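# Line up three lettered blocks alphabetically on mat

## Task

Four blocks are present and three of them carry a letter on their top face. Put those three entirely on the mat, close to one another in one straight line, ordered alphabetically from left to right as viewed from the midpoint between the two arm bases, each with its letter facing up and not upside down or turned. The fourth block must end up somewhere off the mat. The arrangement only counts if it stays put with no robot support, so release everything and move the grippers away at the end.

## Robot and tools

ROBOT. Two arms, left_arm and right_arm, each with six revolute joints and a parallel gripper. Every command row covers both arms, even when only one of them should move.

FRAME. All reported positions share one scene frame. Its origin sits on the table surface between the arm bases, +z is up, +x reaches out across the table, and left_arm is mounted on the +y side. The arm names do not tell you which side of a camera image something is on. The reported hand position is approximate and gets worse at long reach. The goal's left to right order is judged from the midpoint between the bases looking out along +x, so left means larger y.

TOOL execute_actions. Argument "actions" is a list holding at most one item, or nothing. An empty list (LOOK) only reports the current state. An item with "rows" (ACT) and optional "steps" (1 to 15, default 15) runs a motion. Each control step lasts 1/30 s. Rows are used one per step, and the final row is reused if rows run out before steps do. An item with only "steps" (WAIT, up to 300) sends nothing new and returns after that many steps counted from the previous result, with your writing time included. Optional "pictures" (boolean) turns the camera images on or off for that result; by default they come every time. A refused call does nothing to the robot.

ROW LAYOUT. Each row is exactly 14 numbers: left_arm waist, shoulder, elbow, forearm roll, wrist pitch, wrist roll, gripper opening, then the same seven for right_arm. The six joint values are absolute target angles in radians, in the same form as the Joint positions line, not offsets. Stated ranges per arm: waist -6.283 to 6.283, shoulder -2.059 to 2.094, elbow -3.927 to 0.192, forearm roll -6.283 to 6.283, wrist pitch -1.693 to 3.142, wrist roll -6.283 to 6.283. The true limits may differ by up to 0.010 rad. A target more than 0.010 rad outside a range, and beyond the joint's current angle, gets the call refused; a target past the true end is clipped there and the result reports "joint sent to its limit" (possibly for an earlier, still running action). Opening is an absolute value from -1 (closed) to +1 (fully open).

MOTION LIMITS. Joint targets move at most 3.14 rad/s, ramp up over about 0.16 s, and the joints of an arm are timed to finish together. Per step a target is kept within 0.623 rad of the measured angle, and if the targets would put the gripper more than 70 mm from where it is, they are pulled back. Far moves therefore take several calls. Between calls the arms keep heading to the last row sent, until they have essentially stopped or a step is HELD; after that only a new action makes them move on or push harder. The simulation keeps running while you think and write.

RESULT LINES. The state line gives, per arm, end_effector_position (metres), end_effector_quat_wxyz, and linear and angular velocities (m/s, rad/s), all in the scene frame. Joint positions and Joint velocities list each arm's six joints (rad, rad/s) followed by the finger pad gap (m, about 0.084 fully open). grip_measured is the measured opening on the command scale. "joint command not followed" means a clearance check altered or blocked joint targets on some steps; the rest of the row still ran. HELD marks steps on which your row was partly or wholly not sent.

GRIPPER. Fingers point along the gripper's +z and close along its y axis. end_effector_position is the point between the pads when closed, about 2 cm short of the fingertips; closing pushes the tips roughly 10 mm further along +z. To hold something, keep commanding an opening well under grip_measured; a larger gap means a harder squeeze, up to about 24 N per pad for objects up to roughly 6 cm wide. Sending back the measured value presses lightly; wide objects may slip. Closing fast can overshoot the force.

CAUTIONS. Occasional tugs on held parts or pushes on loose blocks may occur, so check results. Never drop or knock anything off the table. Keep the arms from colliding or pressing on each other. If contact torque hits a joint's load limit (waist 46, shoulder 46, elbow 27.6, forearm roll 27.6, wrist pitch 18.4, wrist roll 18.4 N m, held weight included), that arm backs off, freezes for 10 s and drops the rest of the call. Holding loads heats motors: a MOTOR HOT line appears from 65 °C, and at 80 °C the arm is braked until cool, reported as OVER-TEMPERATURE FAULT. Avoid drops, slams, hard impacts and heavy pushing; move smoothly.

CAMERAS. cam_head_left, cam_head_right, cam_left_wrist, cam_right_wrist, each 672x504, arrive in that order. Calibration (intrinsics, distortion, T_world_to_cam) is supplied and may be a little off; wrist camera poses follow the arm's joint readings.

TOOL zoom_image. Arguments: "camera" (one of the four names) and "region" [x0, y0, x1, y1] in pixels of that camera's latest image, origin at top-left, at most 504 by 504. Returns an enlarged view, useful for reading letters and their orientation.

TOOL finished_scene. Argument "scene" (integer) ends that scene irreversibly and reports whether the goal holds; the next scene's task comes in its result. Call it only after the blocks are placed, released and the grippers are clear.

Each tool is called after "Emit:" in YAML: its name, and indented under it one key for each argument.

## Session

Emit:
execute_actions:
  actions: []

Emit:
zoom_image:
  camera: "cam_head_left"
  region: [260, 170, 500, 350]

Emit:
zoom_image:
  camera: "cam_head_right"
  region: [260, 170, 500, 350]

Scene clock: 0.00 s of 7600.00 s.
left_arm: end_effector_position=(+0.2336, +0.3967, +0.2357) grip_measured=+1.00 end_effector_quat_wxyz=(+0.023, +0.268, +0.939, -0.215) end_effector_velocity=(-0.000, +0.000, -0.000) end_effector_angular_velocity=(+0.000, -0.000, +0.001) | right_arm: end_effector_position=(+0.5269, -0.2774, +0.2852) grip_measured=+1.00 end_effector_quat_wxyz=(-0.005, +0.606, +0.795, +0.012) end_effector_velocity=(+0.000, -0.000, -0.000) end_effector_angular_velocity=(-0.000, +0.001, -0.000)
Joint positions: left_arm=[ 0.396 -0.779 -0.502 -0.355  1.543 -2.091  0.084] | right_arm=[ 0.409  0.175 -1.517  0.024  1.329 -1.597  0.084]
Joint velocities: left_arm=[ 0. -0.  0.  0. -0. -0.  0.] | right_arm=[-0.     0.001 -0.     0.    -0.    -0.    -0.   ]
camera_calibration (this result's frames):
cam_left_wrist: T_world_to_cam=[[0.521359, 0.746897, -0.412711, -0.286467], [0.849115, -0.502123, 0.163939, 0.032085], [-0.0847858, -0.43591, -0.895988, 0.535305], [0, 0, 0, 1]] pos_world=[0.167494, 0.463417, 0.356138]
cam_right_wrist: T_world_to_cam=[[0.959766, 0.280593, 0.0107919, -0.397612], [0.280777, -0.959474, -0.0239398, -0.336693], [0.0036372, 0.0260067, -0.999655, 0.425139], [0, 0, 0, 1]] pos_world=[0.474604, -0.222537, 0.421223]

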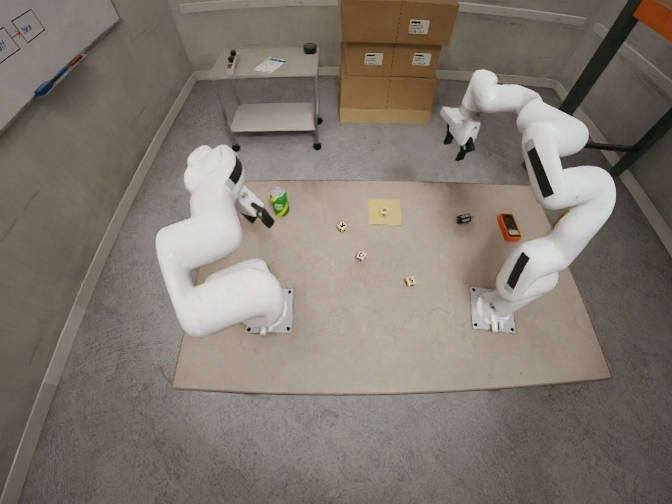

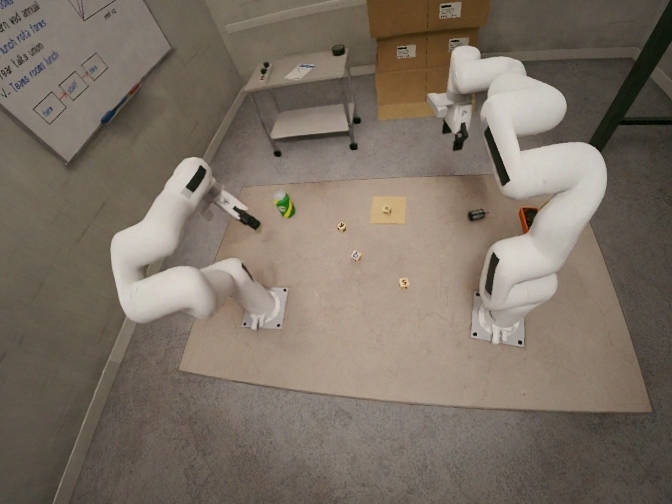

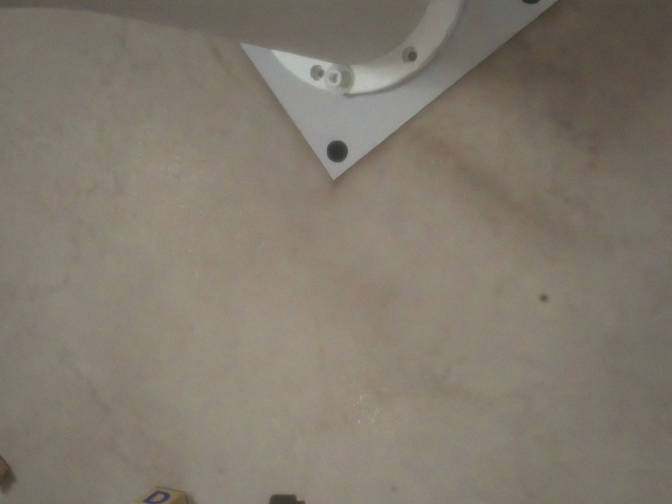

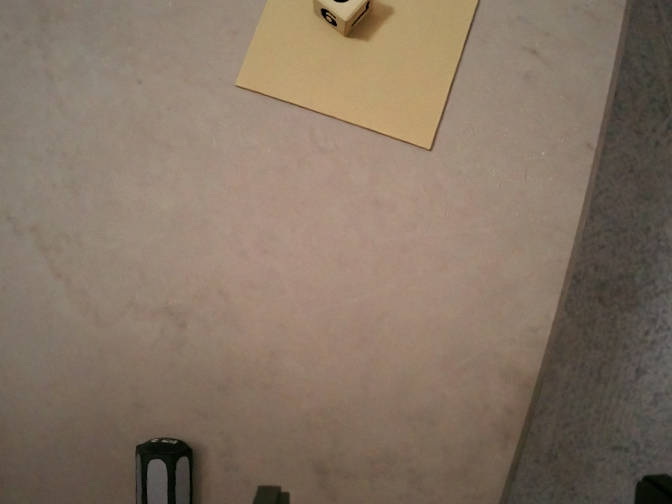

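Region (260, 170, 500, 350) of cam_head_left's 672x504 image, scaled by 2.100, with more detail than that image has; it fills the top 378 rows of this view, and the rest is white.

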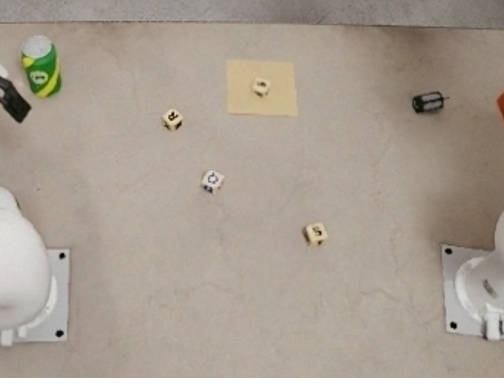

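Region (260, 170, 500, 350) of cam_head_right's 672x504 image, scaled by 2.100, with more detail than that image has; it fills the top 378 rows of this view, and the rest is white.

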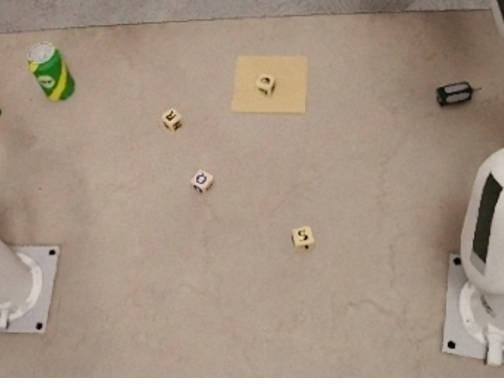

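Emit:
execute_actions:
  actions:
    - {"rows":[[1.5,-0.779,-0.502,-0.355,1.543,-2.091,1,1.08,0.307,-2.028,0,1.72,-2.21,1]]}
  pictures: false

Emit:
execute_actions:
  actions:
    - {"steps":30}

Emit:
zoom_image:
  camera: "cam_right_wrist"
  region: [168, 0, 672, 504]

Scene clock: 14.47 s of 7600.00 s.
left_arm: end_effector_position=(+0.1811, +0.5327, +0.2358) grip_measured=+1.00 end_effector_quat_wxyz=(+0.094, -0.059, +0.974, -0.195) end_effector_velocity=(-0.236, +0.276, -0.000) end_effector_angular_velocity=(-0.001, +0.000, +1.656) | right_arm: end_effector_position=(+0.4655, -0.1153, +0.3428) grip_measured=+1.00 end_effector_quat_wxyz=(-0.003, +0.327, +0.945, +0.007) end_effector_velocity=(-0.211, +0.337, +0.126) end_effector_angular_velocity=(-0.027, -0.015, +1.423)
Joint positions: left_arm=[ 1.074 -0.779 -0.502 -0.355  1.543 -2.091  0.084] | right_arm=[ 0.737  0.24  -1.769  0.012  1.522 -1.899  0.084]
Joint velocities: left_arm=[ 1.656  0.002 -0.    -0.     0.    -0.     0.   ] | right_arm=[ 0.744  0.144 -0.561 -0.026  0.428 -0.672  0.   ]
Steps of this call (steps 1 to 90: nothing new was sent; then 10.97 s passed at rest; steps 91 to 105: all 15 steps of this action). Readings (joint positions):
91: left_arm=[0.396 -0.779 -0.502 -0.355 1.543 -2.091] | right_arm=[0.410 0.175 -1.517 0.024 1.329 -1.597]
92: left_arm=[0.401 -0.779 -0.502 -0.355 1.544 -2.091] | right_arm=[0.413 0.176 -1.521 0.024 1.333 -1.603]
94: left_arm=[0.453 -0.779 -0.502 -0.355 1.544 -2.091] | right_arm=[0.454 0.187 -1.556 0.021 1.362 -1.647]
98: left_arm=[0.686 -0.779 -0.502 -0.355 1.543 -2.091] | right_arm=[0.563 0.206 -1.639 0.018 1.422 -1.742]
105: the state above

Scene clock: 15.47 s of 7600.00 s.
left_arm: end_effector_position=(+0.1073, +0.5887, +0.2357) grip_measured=+1.00 end_effector_quat_wxyz=(+0.133, -0.264, +0.940, -0.171) end_effector_velocity=(-0.000, +0.000, -0.000) end_effector_angular_velocity=(-0.000, +0.000, +0.002) | right_arm: end_effector_position=(+0.3398, +0.0156, +0.3984) grip_measured=+1.00 end_effector_quat_wxyz=(+0.000, +0.006, +1.000, +0.000) end_effector_velocity=(-0.001, +0.001, +0.000) end_effector_angular_velocity=(+0.001, -0.001, +0.002)
Joint positions: left_arm=[ 1.5   -0.779 -0.502 -0.355  1.543 -2.091  0.084] | right_arm=[ 1.08   0.307 -2.028 -0.     1.72  -2.21   0.084]
Joint velocities: left_arm=[ 0.002  0.001  0.     0.    -0.001 -0.     0.   ] | right_arm=[ 0.002  0.    -0.001  0.    -0.     0.001 -0.   ]
Steps of this call (steps 1 to 30: the robot went on to your last target). Readings (joint positions):
1: left_arm=[1.129 -0.779 -0.502 -0.355 1.543 -2.091] | right_arm=[0.762 0.245 -1.788 0.011 1.536 -1.922]
2: left_arm=[1.184 -0.779 -0.502 -0.355 1.543 -2.091] | right_arm=[0.787 0.250 -1.807 0.011 1.550 -1.944]
4: left_arm=[1.295 -0.779 -0.502 -0.355 1.543 -2.091] | right_arm=[0.837 0.260 -1.844 0.009 1.579 -1.989]
8: left_arm=[1.462 -0.779 -0.502 -0.355 1.543 -2.091] | right_arm=[0.937 0.279 -1.920 0.005 1.637 -2.080]
30: the state above
camera_calibration (this result's frames):
cam_left_wrist: T_world_to_cam=[[-0.432199, 0.801961, -0.412386, -0.294191], [0.830608, 0.532089, 0.164232, -0.371234], [0.351133, -0.27155, -0.896084, 0.464792], [0, 0, 0, 1]] pos_world=[0.017997, 0.559674, 0.35614]
cam_right_wrist: T_world_to_cam=[[-0.00255051, 0.999994, -0.00237029, 0.019485], [0.999997, 0.00254965, -0.000366023, -0.269141], [-0.000359977, -0.00237121, -0.999997, 0.533388], [0, 0, 0, 1]] pos_world=[0.269382, -0.0175339, 0.533334]

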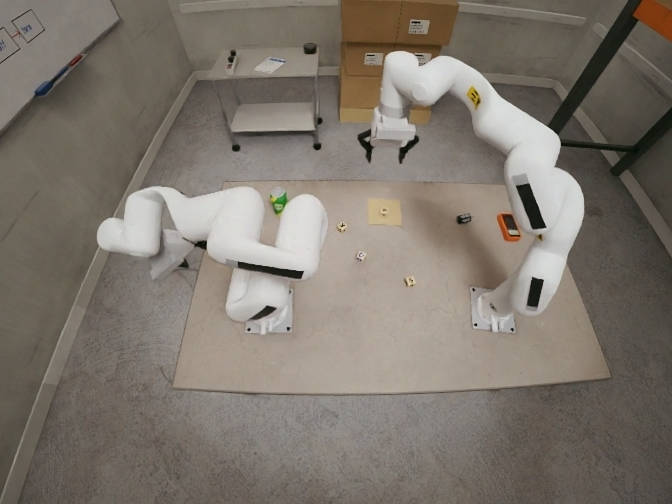

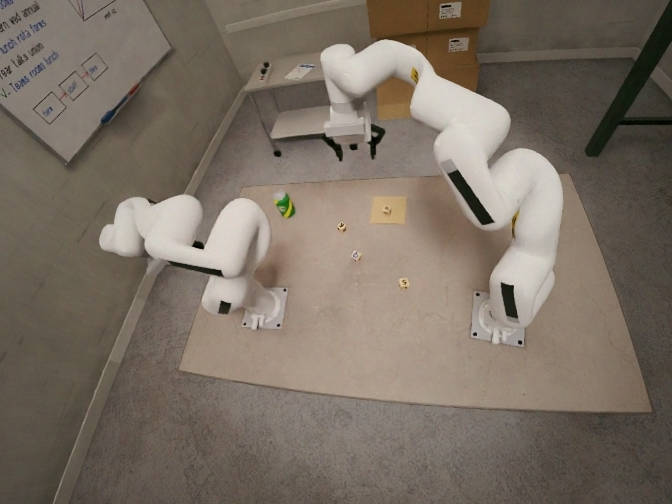

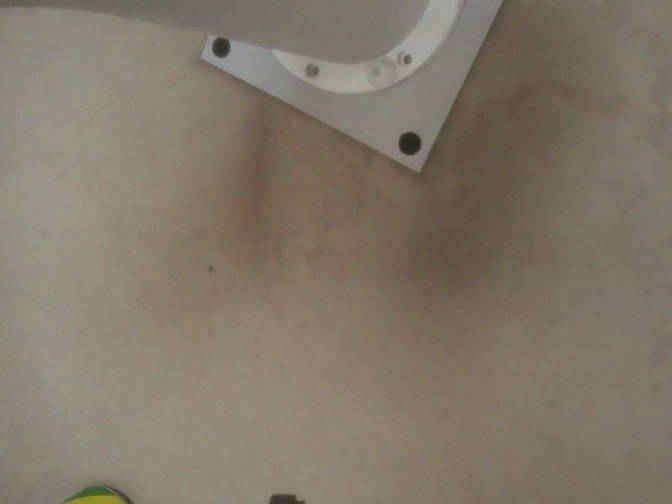

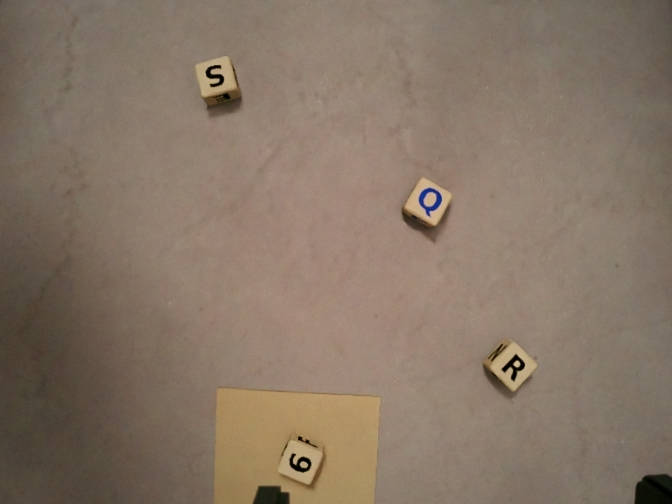

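Region (168, 0, 672, 504) of cam_right_wrist's 672x504 image, scaled by 1.000.

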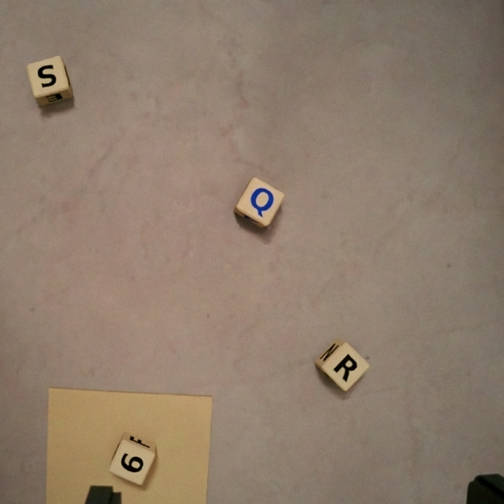

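Emit:
execute_actions:
  actions:
    - {"rows":[[1.5,-0.779,-0.502,-0.355,1.543,-2.091,1,0.86,0.472,-1.35,0,0.878,-2.08,0.6]]}
  pictures: false

Emit:
execute_actions:
  actions:
    - {"steps":25}

Scene clock: 33.63 s of 7600.00 s.
left_arm: end_effector_position=(+0.1073, +0.5887, +0.2357) grip_measured=+1.00 end_effector_quat_wxyz=(+0.133, -0.264, +0.940, -0.171) end_effector_velocity=(+0.000, -0.000, -0.001) end_effector_angular_velocity=(-0.002, +0.000, +0.000) | right_arm: end_effector_position=(+0.4108, +0.0023, +0.2362) grip_measured=+0.59 end_effector_quat_wxyz=(-0.010, +0.096, +0.995, -0.013) end_effector_velocity=(+0.138, -0.068, -0.372) end_effector_angular_velocity=(+0.051, -0.056, -0.405)
Joint positions: left_arm=[ 1.5   -0.779 -0.502 -0.355  1.543 -2.091  0.084] | right_arm=[ 0.967  0.392 -1.685 -0.     1.327 -2.144  0.069]
Joint velocities: left_arm=[-0.     0.002  0.001 -0.    -0.001 -0.    -0.   ] | right_arm=[-0.255  0.192  0.795 -0.    -1.062  0.15  -0.   ]
Steps of this call (steps 1 to 15: the robot went on to your last target; steps 16 to 90: nothing new was sent; then 14.67 s passed at rest; steps 91 to 105: all 15 steps of this action). Readings (joint positions):
91: left_arm=[1.500 -0.779 -0.502 -0.355 1.543 -2.091] | right_arm=[1.080 0.307 -2.028 0.000 1.720 -2.210]
92: left_arm=[1.500 -0.779 -0.502 -0.355 1.543 -2.091] | right_arm=[1.079 0.307 -2.023 0.000 1.713 -2.209]
94: left_arm=[1.500 -0.779 -0.502 -0.355 1.543 -2.091] | right_arm=[1.064 0.313 -1.984 0.000 1.667 -2.199]
98: left_arm=[1.500 -0.779 -0.502 -0.355 1.543 -2.091] | right_arm=[1.026 0.349 -1.867 -0.000 1.558 -2.178]
105: the state above

Scene clock: 34.47 s of 7600.00 s.
left_arm: end_effector_position=(+0.1073, +0.5887, +0.2357) grip_measured=+1.00 end_effector_quat_wxyz=(+0.133, -0.264, +0.940, -0.171) end_effector_velocity=(-0.000, +0.000, +0.000) end_effector_angular_velocity=(+0.001, -0.000, -0.000) | right_arm: end_effector_position=(+0.4453, -0.0491, +0.0860) grip_measured=+0.59 end_effector_quat_wxyz=(+0.000, +0.180, +0.984, +0.000) end_effector_velocity=(-0.002, -0.003, -0.004) end_effector_angular_velocity=(-0.006, +0.007, -0.002)
Joint positions: left_arm=[ 1.5   -0.779 -0.502 -0.355  1.543 -2.091  0.084] | right_arm=[ 0.86   0.471 -1.351  0.     0.878 -2.08   0.069]
Joint velocities: left_arm=[ 0.    -0.001 -0.    -0.    -0.     0.     0.   ] | right_arm=[-0.002  0.004  0.006  0.    -0.     0.     0.   ]
Steps of this call (steps 1 to 25: the robot went on to your last target). Readings (joint positions):
1: left_arm=[1.500 -0.779 -0.502 -0.355 1.543 -2.091] | right_arm=[0.959 0.399 -1.659 -0.000 1.291 -2.138]
2: left_arm=[1.500 -0.779 -0.502 -0.355 1.543 -2.091] | right_arm=[0.950 0.405 -1.632 -0.000 1.255 -2.133]
4: left_arm=[1.500 -0.779 -0.502 -0.355 1.543 -2.091] | right_arm=[0.933 0.418 -1.578 -0.000 1.184 -2.123]
8: left_arm=[1.500 -0.779 -0.502 -0.355 1.543 -2.091] | right_arm=[0.898 0.444 -1.470 -0.000 1.039 -2.103]
25: the state above
camera_calibration (this result's frames):
cam_left_wrist: T_world_to_cam=[[-0.432317, 0.801903, -0.412374, -0.294173], [0.830532, 0.532207, 0.164233, -0.37128], [0.351167, -0.271489, -0.896089, 0.464769], [0, 0, 0, 1]] pos_world=[0.017972, 0.559676, 0.356141]
cam_right_wrist: T_world_to_cam=[[0.339646, 0.940551, -0.00218841, -0.071535], [0.940553, -0.339647, -0.000437192, -0.364889], [-0.00115449, -0.00190982, -0.999998, 0.221194], [0, 0, 0, 1]] pos_world=[0.36775, -0.056229, 0.220878]

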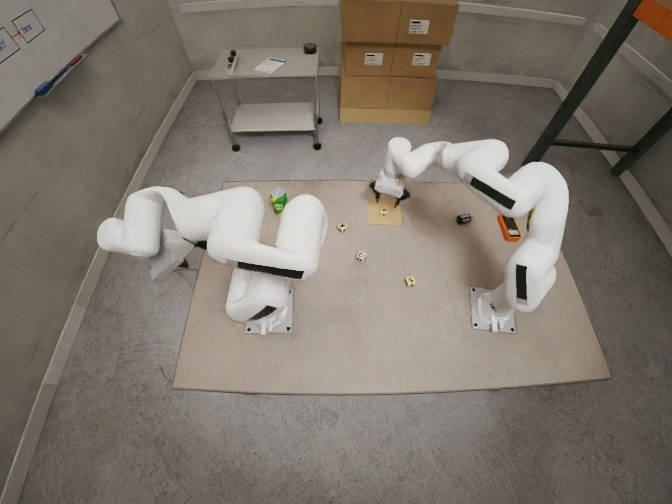

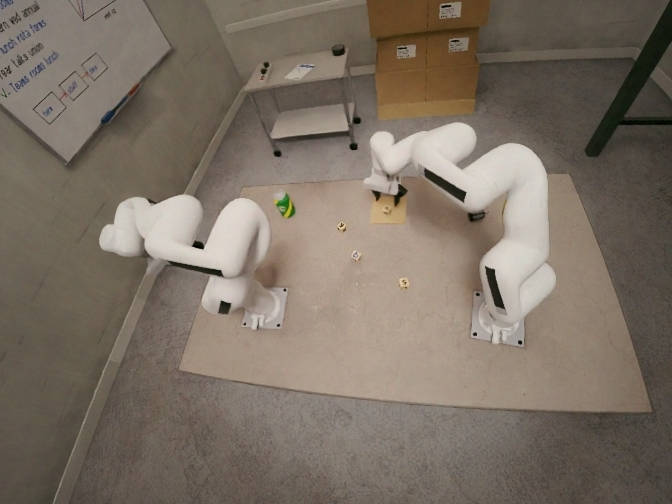

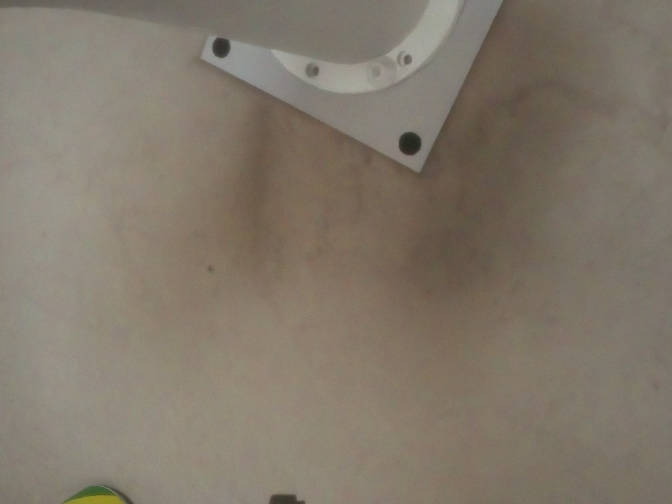

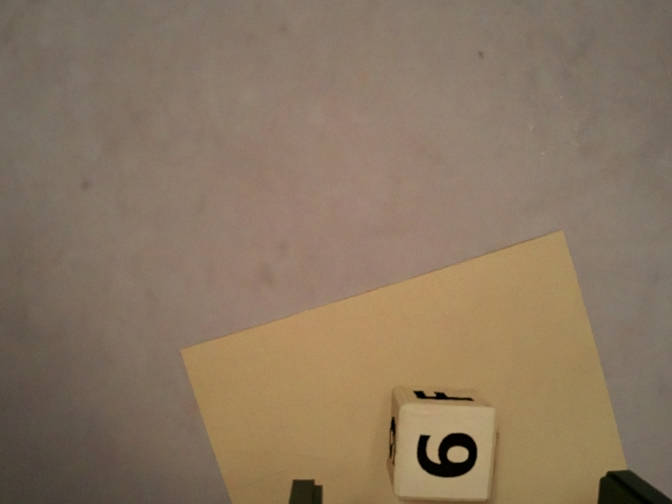

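Emit:
execute_actions:
  actions:
    - {"rows":[[1.5,-0.779,-0.502,-0.355,1.543,-2.091,1,0.87,0.582,-1.312,0,0.73,-2.08,0.6]]}
  pictures: false

Emit:
execute_actions:
  actions:
    - {"rows":[[1.5,-0.779,-0.502,-0.355,1.543,-2.091,1,0.87,0.582,-1.312,0,0.73,-2.08,-0.7]]}
  pictures: false

Emit:
execute_actions:
  actions:
    - {"rows":[[1.5,-0.779,-0.502,-0.355,1.543,-2.091,1,0.87,0.5,-1.33,0,0.83,-2.08,-0.7]],"steps":8}
  pictures: false

Emit:
execute_actions:
  actions:
    - {"rows":[[1.5,-0.779,-0.502,-0.355,1.543,-2.091,1,0.57,0.5,-1.33,0,0.83,-2.08,-0.7]]}
  pictures: false

Emit:
execute_actions:
  actions:
    - {"rows":[[1.5,-0.779,-0.502,-0.355,1.543,-2.091,1,0.57,0.582,-1.312,0,0.73,-2.08,-0.7]],"steps":13}
  pictures: false

Emit:
execute_actions:
  actions:
    - {"rows":[[1.5,-0.779,-0.502,-0.355,1.543,-2.091,1,0.57,0.582,-1.312,0,0.73,-2.08,0.6]],"steps":10}
  pictures: false

Emit:
execute_actions:
  actions:
    - {"rows":[[1.5,-0.779,-0.502,-0.355,1.543,-2.091,1,0.57,0.472,-1.35,0,0.878,-2.08,0.6]],"steps":9}
  pictures: false

Emit:
execute_actions:
  actions:
    - {"rows":[[1.5,-0.779,-0.502,-0.355,1.543,-2.091,1,1.312,0.323,-1.124,0,0.801,-3.08,0.6]]}
  pictures: false

Emit:
execute_actions:
  actions:
    - {"steps":28}

Scene clock: 49.87 s of 7600.00 s.
left_arm: end_effector_position=(+0.1073, +0.5887, +0.2357) grip_measured=+1.00 end_effector_quat_wxyz=(+0.133, -0.264, +0.940, -0.171) end_effector_velocity=(-0.000, +0.000, -0.000) end_effector_angular_velocity=(-0.001, -0.000, +0.000) | right_arm: end_effector_position=(+0.4393, -0.0471, +0.0203) grip_measured=+0.60 end_effector_quat_wxyz=(-0.000, +0.175, +0.985, -0.000) end_effector_velocity=(+0.002, +0.002, +0.000) end_effector_angular_velocity=(+0.005, -0.006, -0.000)
Joint positions: left_arm=[ 1.5   -0.779 -0.502 -0.355  1.543 -2.091  0.084] | right_arm=[ 0.87   0.582 -1.312 -0.     0.731 -2.08   0.069]
Joint velocities: left_arm=[ 0.001  0.001 -0.    -0.     0.     0.    -0.   ] | right_arm=[ 0.001  0.002 -0.002  0.    -0.008  0.001 -0.   ]
Steps of this call (steps 1 to 15: the robot went on to your last target; steps 16 to 90: nothing new was sent; then 11.90 s passed at rest; steps 91 to 105: all 15 steps of this action). Readings (joint positions):
91: left_arm=[1.500 -0.779 -0.502 -0.355 1.543 -2.091] | right_arm=[0.860 0.472 -1.350 -0.000 0.878 -2.080]
92: left_arm=[1.500 -0.779 -0.502 -0.355 1.543 -2.091] | right_arm=[0.860 0.475 -1.349 -0.000 0.871 -2.080]
94: left_arm=[1.500 -0.779 -0.502 -0.355 1.543 -2.091] | right_arm=[0.863 0.504 -1.343 -0.000 0.822 -2.080]
98: left_arm=[1.500 -0.779 -0.502 -0.355 1.543 -2.091] | right_arm=[0.869 0.579 -1.309 0.000 0.745 -2.080]
105: the state above

Scene clock: 50.37 s of 7600.00 s.
left_arm: end_effector_position=(+0.1073, +0.5887, +0.2357) grip_measured=+1.00 end_effector_quat_wxyz=(+0.133, -0.264, +0.940, -0.171) end_effector_velocity=(-0.000, +0.000, -0.000) end_effector_angular_velocity=(-0.000, -0.000, +0.000) | right_arm: end_effector_position=(+0.4419, -0.0454, +0.0245) grip_measured=-0.33 end_effector_quat_wxyz=(+0.003, +0.176, +0.984, +0.003) end_effector_velocity=(-0.001, -0.000, -0.000) end_effector_angular_velocity=(+0.002, -0.002, -0.002)
Joint positions: left_arm=[ 1.5   -0.779 -0.502 -0.355  1.543 -2.091  0.084] | right_arm=[ 0.869  0.577 -1.315 -0.     0.73  -2.08   0.03 ]
Joint velocities: left_arm=[ 0.     0.001  0.    -0.    -0.001  0.     0.   ] | right_arm=[ 0.    -0.003  0.008  0.001 -0.007  0.001  0.   ]
Steps of this call (steps 1 to 15: all 15 steps of this action). Readings (joint positions):
1: left_arm=[1.500 -0.779 -0.502 -0.355 1.543 -2.091] | right_arm=[0.870 0.582 -1.312 0.000 0.730 -2.080]
2: left_arm=[1.500 -0.779 -0.502 -0.355 1.543 -2.091] | right_arm=[0.870 0.580 -1.314 0.000 0.730 -2.080]
4: left_arm=[1.500 -0.779 -0.502 -0.355 1.543 -2.091] | right_arm=[0.870 0.578 -1.315 -0.000 0.730 -2.080]
8: left_arm=[1.500 -0.779 -0.502 -0.355 1.543 -2.091] | right_arm=[0.869 0.576 -1.316 -0.000 0.730 -2.080]
15: the state above

Scene clock: 50.63 s of 7600.00 s.
left_arm: end_effector_position=(+0.1073, +0.5887, +0.2357) grip_measured=+1.00 end_effector_quat_wxyz=(+0.133, -0.264, +0.940, -0.171) end_effector_velocity=(+0.000, +0.000, -0.000) end_effector_angular_velocity=(+0.000, -0.000, -0.001) | right_arm: end_effector_position=(+0.4393, -0.0463, +0.0607) grip_measured=-0.33 end_effector_quat_wxyz=(-0.001, +0.175, +0.985, -0.001) end_effector_velocity=(+0.035, +0.026, +0.113) end_effector_angular_velocity=(+0.088, -0.105, -0.005)
Joint positions: left_arm=[ 1.5   -0.779 -0.502 -0.355  1.543 -2.091  0.084] | right_arm=[ 0.871  0.508 -1.327  0.     0.822 -2.08   0.03 ]
Joint velocities: left_arm=[-0.  0. -0. -0. -0.  0.  0.] | right_arm=[-0.005 -0.154 -0.093 -0.002  0.11   0.001  0.   ]
Steps of this call (steps 1 to 8: all 8 steps of this action). Readings (joint positions):
1: left_arm=[1.500 -0.779 -0.502 -0.355 1.543 -2.091] | right_arm=[0.869 0.576 -1.315 -0.000 0.730 -2.080]
2: left_arm=[1.500 -0.779 -0.502 -0.355 1.543 -2.091] | right_arm=[0.869 0.574 -1.315 -0.000 0.735 -2.080]
4: left_arm=[1.500 -0.779 -0.502 -0.355 1.543 -2.091] | right_arm=[0.871 0.554 -1.310 0.001 0.776 -2.080]
8: the state above

Scene clock: 51.13 s of 7600.00 s.
left_arm: end_effector_position=(+0.1073, +0.5887, +0.2357) grip_measured=+1.00 end_effector_quat_wxyz=(+0.133, -0.264, +0.940, -0.171) end_effector_velocity=(-0.000, -0.000, -0.001) end_effector_angular_velocity=(-0.003, +0.000, +0.000) | right_arm: end_effector_position=(+0.5278, -0.1853, +0.0652) grip_measured=-0.33 end_effector_quat_wxyz=(-0.000, +0.317, +0.949, -0.000) end_effector_velocity=(+0.037, -0.081, +0.004) end_effector_angular_velocity=(+0.003, -0.005, -0.157)
Joint positions: left_arm=[ 1.5   -0.779 -0.502 -0.355  1.543 -2.091  0.084] | right_arm=[ 0.578  0.501 -1.33  -0.     0.83  -2.08   0.03 ]
Joint velocities: left_arm=[ 0.     0.002  0.    -0.    -0.    -0.     0.   ] | right_arm=[-0.158 -0.008  0.     0.001  0.002 -0.002  0.   ]
Steps of this call (steps 1 to 15: all 15 steps of this action). Readings (joint positions):
1: left_arm=[1.500 -0.779 -0.502 -0.355 1.543 -2.091] | right_arm=[0.871 0.504 -1.329 0.000 0.825 -2.080]
2: left_arm=[1.500 -0.779 -0.502 -0.355 1.543 -2.091] | right_arm=[0.867 0.503 -1.329 0.000 0.826 -2.080]
4: left_arm=[1.500 -0.779 -0.502 -0.355 1.543 -2.091] | right_arm=[0.828 0.504 -1.327 0.000 0.827 -2.080]
8: left_arm=[1.500 -0.779 -0.502 -0.355 1.543 -2.091] | right_arm=[0.717 0.505 -1.327 0.000 0.828 -2.080]
15: the state above

Scene clock: 51.57 s of 7600.00 s.
left_arm: end_effector_position=(+0.1073, +0.5887, +0.2357) grip_measured=+1.00 end_effector_quat_wxyz=(+0.133, -0.264, +0.940, -0.171) end_effector_velocity=(+0.000, -0.000, -0.000) end_effector_angular_velocity=(-0.001, -0.000, -0.000) | right_arm: end_effector_position=(+0.5293, -0.1888, +0.0218) grip_measured=-0.33 end_effector_quat_wxyz=(+0.001, +0.320, +0.947, +0.001) end_effector_velocity=(+0.001, -0.000, +0.001) end_effector_angular_velocity=(+0.002, -0.007, +0.001)
Joint positions: left_arm=[ 1.5   -0.779 -0.502 -0.355  1.543 -2.091  0.084] | right_arm=[ 0.571  0.58  -1.313  0.     0.731 -2.08   0.03 ]
Joint velocities: left_arm=[-0.     0.     0.001 -0.    -0.     0.    -0.   ] | right_arm=[-0.002 -0.003  0.003 -0.001 -0.006 -0.001 -0.   ]
Steps of this call (steps 1 to 13: all 13 steps of this action). Readings (joint positions):
1: left_arm=[1.500 -0.779 -0.502 -0.355 1.543 -2.091] | right_arm=[0.574 0.500 -1.330 -0.000 0.830 -2.080]
2: left_arm=[1.500 -0.779 -0.502 -0.355 1.543 -2.091] | right_arm=[0.573 0.503 -1.329 -0.000 0.823 -2.080]
4: left_arm=[1.500 -0.779 -0.502 -0.355 1.543 -2.091] | right_arm=[0.573 0.531 -1.327 0.000 0.784 -2.080]
8: left_arm=[1.500 -0.779 -0.502 -0.355 1.543 -2.091] | right_arm=[0.572 0.576 -1.314 0.000 0.738 -2.080]
13: the state above

Scene clock: 51.90 s of 7600.00 s.
left_arm: end_effector_position=(+0.1073, +0.5887, +0.2357) grip_measured=+1.00 end_effector_quat_wxyz=(+0.133, -0.264, +0.940, -0.171) end_effector_velocity=(-0.000, +0.000, +0.000) end_effector_angular_velocity=(+0.001, +0.000, +0.001) | right_arm: end_effector_position=(+0.5276, -0.1901, +0.0188) grip_measured=+0.59 end_effector_quat_wxyz=(-0.001, +0.320, +0.947, -0.001) end_effector_velocity=(+0.011, +0.005, +0.013) end_effector_angular_velocity=(+0.013, -0.031, +0.002)
Joint positions: left_arm=[ 1.5   -0.779 -0.502 -0.355  1.543 -2.091  0.084] | right_arm=[ 0.57   0.584 -1.311 -0.     0.73  -2.08   0.069]
Joint velocities: left_arm=[ 0.001 -0.    -0.001 -0.    -0.001 -0.     0.   ] | right_arm=[ 0.    -0.013 -0.015 -0.    -0.005 -0.002  0.003]
Steps of this call (steps 1 to 10: all 10 steps of this action). Readings (joint positions):
1: left_arm=[1.500 -0.779 -0.502 -0.355 1.543 -2.091] | right_arm=[0.571 0.580 -1.313 0.000 0.730 -2.080]
2: left_arm=[1.500 -0.779 -0.502 -0.355 1.543 -2.091] | right_arm=[0.571 0.581 -1.313 -0.000 0.730 -2.080]
4: left_arm=[1.500 -0.779 -0.502 -0.355 1.543 -2.091] | right_arm=[0.570 0.582 -1.311 -0.000 0.730 -2.080]
8: left_arm=[1.500 -0.779 -0.502 -0.355 1.543 -2.091] | right_arm=[0.570 0.584 -1.310 -0.000 0.731 -2.080]
10: the state above

Scene clock: 52.20 s of 7600.00 s.
left_arm: end_effector_position=(+0.1073, +0.5887, +0.2357) grip_measured=+1.00 end_effector_quat_wxyz=(+0.133, -0.264, +0.940, -0.171) end_effector_velocity=(-0.000, -0.000, +0.000) end_effector_angular_velocity=(+0.002, -0.000, +0.000) | right_arm: end_effector_position=(+0.5367, -0.1862, +0.0907) grip_measured=+0.59 end_effector_quat_wxyz=(+0.008, +0.320, +0.947, +0.007) end_effector_velocity=(-0.028, -0.012, +0.020) end_effector_angular_velocity=(-0.038, +0.088, -0.001)
Joint positions: left_arm=[ 1.5   -0.779 -0.502 -0.355  1.543 -2.091  0.084] | right_arm=[ 0.57   0.469 -1.357 -0.     0.867 -2.08   0.069]
Joint velocities: left_arm=[ 0.001 -0.003  0.001  0.     0.     0.    -0.   ] | right_arm=[-0.    -0.066  0.013  0.     0.148 -0.    -0.   ]
Steps of this call (steps 1 to 9: all 9 steps of this action). Readings (joint positions):
1: left_arm=[1.500 -0.779 -0.502 -0.355 1.543 -2.091] | right_arm=[0.570 0.583 -1.311 -0.000 0.730 -2.080]
2: left_arm=[1.500 -0.779 -0.502 -0.355 1.543 -2.091] | right_arm=[0.570 0.581 -1.312 -0.000 0.735 -2.080]
4: left_arm=[1.500 -0.779 -0.502 -0.355 1.543 -2.091] | right_arm=[0.570 0.553 -1.318 0.000 0.783 -2.080]
8: left_arm=[1.500 -0.779 -0.502 -0.355 1.543 -2.091] | right_arm=[0.570 0.474 -1.355 -0.000 0.861 -2.080]
9: the state above

Scene clock: 52.70 s of 7600.00 s.
left_arm: end_effector_position=(+0.1073, +0.5887, +0.2357) grip_measured=+1.00 end_effector_quat_wxyz=(+0.133, -0.264, +0.940, -0.171) end_effector_velocity=(+0.000, -0.000, -0.000) end_effector_angular_velocity=(-0.002, +0.000, -0.000) | right_arm: end_effector_position=(+0.4157, -0.0489, +0.0850) grip_measured=+0.59 end_effector_quat_wxyz=(-0.000, -0.012, +1.000, +0.000) end_effector_velocity=(-0.300, +0.264, +0.002) end_effector_angular_velocity=(+0.001, -0.000, +1.699)
Joint positions: left_arm=[ 1.5   -0.779 -0.502 -0.355  1.543 -2.091  0.084] | right_arm=[ 0.896  0.405 -1.246  0.     0.84  -2.43   0.069]
Joint velocities: left_arm=[-0.     0.002  0.     0.     0.    -0.     0.   ] | right_arm=[ 0.729 -0.143  0.212  0.001 -0.07  -0.971  0.   ]
Steps of this call (steps 1 to 15: all 15 steps of this action). Readings (joint positions):
1: left_arm=[1.500 -0.779 -0.502 -0.355 1.543 -2.091] | right_arm=[0.570 0.469 -1.355 -0.000 0.871 -2.080]
2: left_arm=[1.500 -0.779 -0.502 -0.355 1.543 -2.091] | right_arm=[0.574 0.469 -1.349 -0.000 0.872 -2.086]
4: left_arm=[1.500 -0.779 -0.502 -0.355 1.543 -2.091] | right_arm=[0.613 0.462 -1.330 -0.000 0.867 -2.131]
8: left_arm=[1.500 -0.779 -0.502 -0.355 1.543 -2.091] | right_arm=[0.722 0.439 -1.296 0.000 0.856 -2.233]
15: the state above

Scene clock: 53.63 s of 7600.00 s.
left_arm: end_effector_position=(+0.1073, +0.5887, +0.2357) grip_measured=+1.00 end_effector_quat_wxyz=(+0.133, -0.264, +0.940, -0.171) end_effector_velocity=(-0.000, +0.000, -0.000) end_effector_angular_velocity=(-0.002, -0.000, -0.000) | right_arm: end_effector_position=(+0.2232, +0.0580, +0.0856) grip_measured=+0.59 end_effector_quat_wxyz=(-0.000, -0.518, +0.856, -0.000) end_effector_velocity=(-0.004, +0.001, -0.001) end_effector_angular_velocity=(-0.001, +0.001, +0.008)
Joint positions: left_arm=[ 1.5   -0.779 -0.502 -0.355  1.543 -2.091  0.084] | right_arm=[ 1.311  0.323 -1.124 -0.     0.801 -3.08   0.069]
Joint velocities: left_arm=[ 0.     0.002 -0.001 -0.     0.001  0.     0.   ] | right_arm=[ 0.007 -0.     0.001  0.001  0.    -0.002  0.   ]
Steps of this call (steps 1 to 28: the robot went on to your last target). Readings (joint positions):
1: left_arm=[1.500 -0.779 -0.502 -0.355 1.543 -2.091] | right_arm=[0.920 0.401 -1.238 0.000 0.838 -2.463]
2: left_arm=[1.500 -0.779 -0.502 -0.355 1.543 -2.091] | right_arm=[0.944 0.396 -1.231 0.000 0.836 -2.498]
4: left_arm=[1.500 -0.779 -0.502 -0.355 1.543 -2.091] | right_arm=[0.992 0.386 -1.217 0.000 0.831 -2.573]
8: left_arm=[1.500 -0.779 -0.502 -0.355 1.543 -2.091] | right_arm=[1.090 0.367 -1.189 0.000 0.822 -2.728]
28: the state above
camera_calibration (this result's frames):
cam_left_wrist: T_world_to_cam=[[-0.432317, 0.801903, -0.412374, -0.294173], [0.830532, 0.532207, 0.164233, -0.37128], [0.351167, -0.271489, -0.896089, 0.464769], [0, 0, 0, 1]] pos_world=[0.017972, 0.559676, 0.356141]
cam_right_wrist: T_world_to_cam=[[-0.892755, 0.450532, -0.00307188, 0.206668], [0.450537, 0.892757, -0.000997537, -0.0817101], [0.00229302, -0.00227455, -0.999995, 0.219952], [0, 0, 0, 1]] pos_world=[0.220813, -0.0196629, 0.220504]

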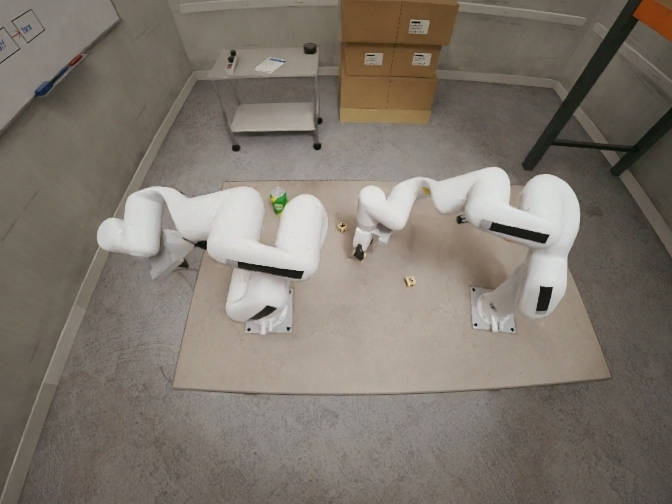

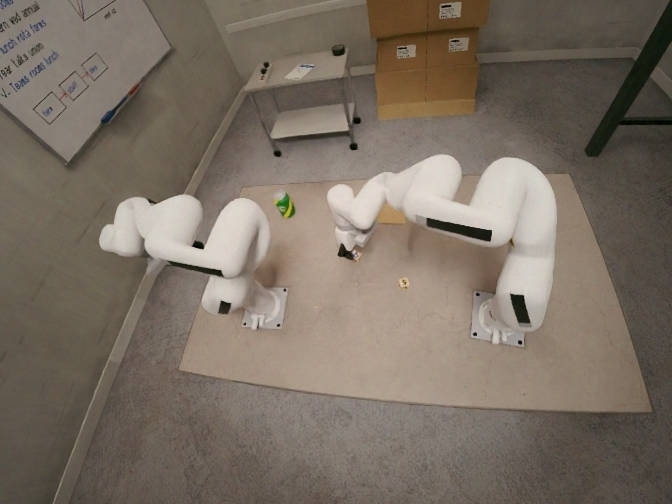

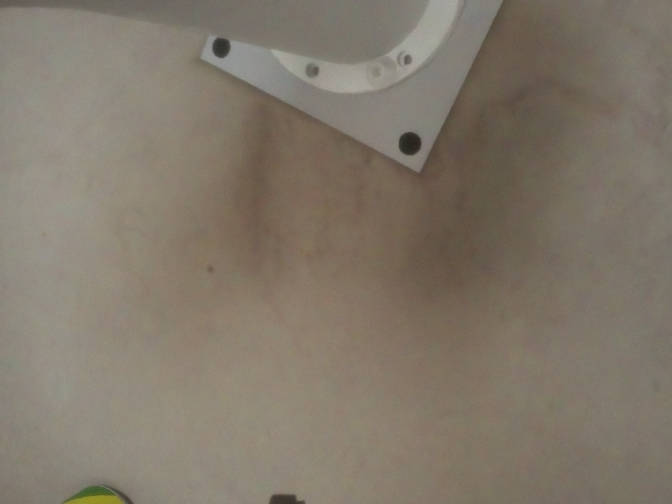

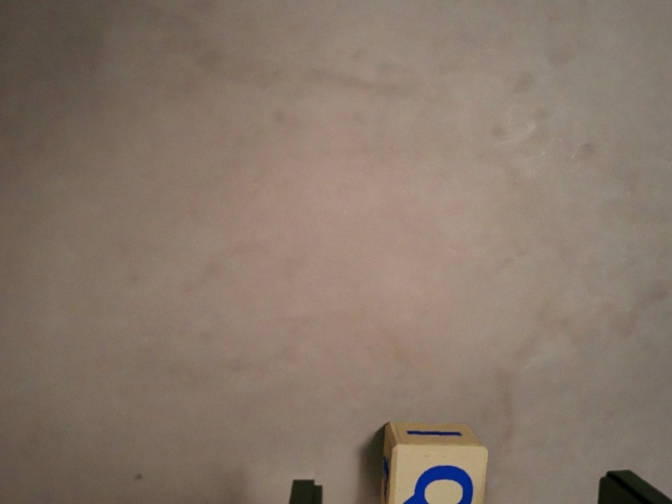

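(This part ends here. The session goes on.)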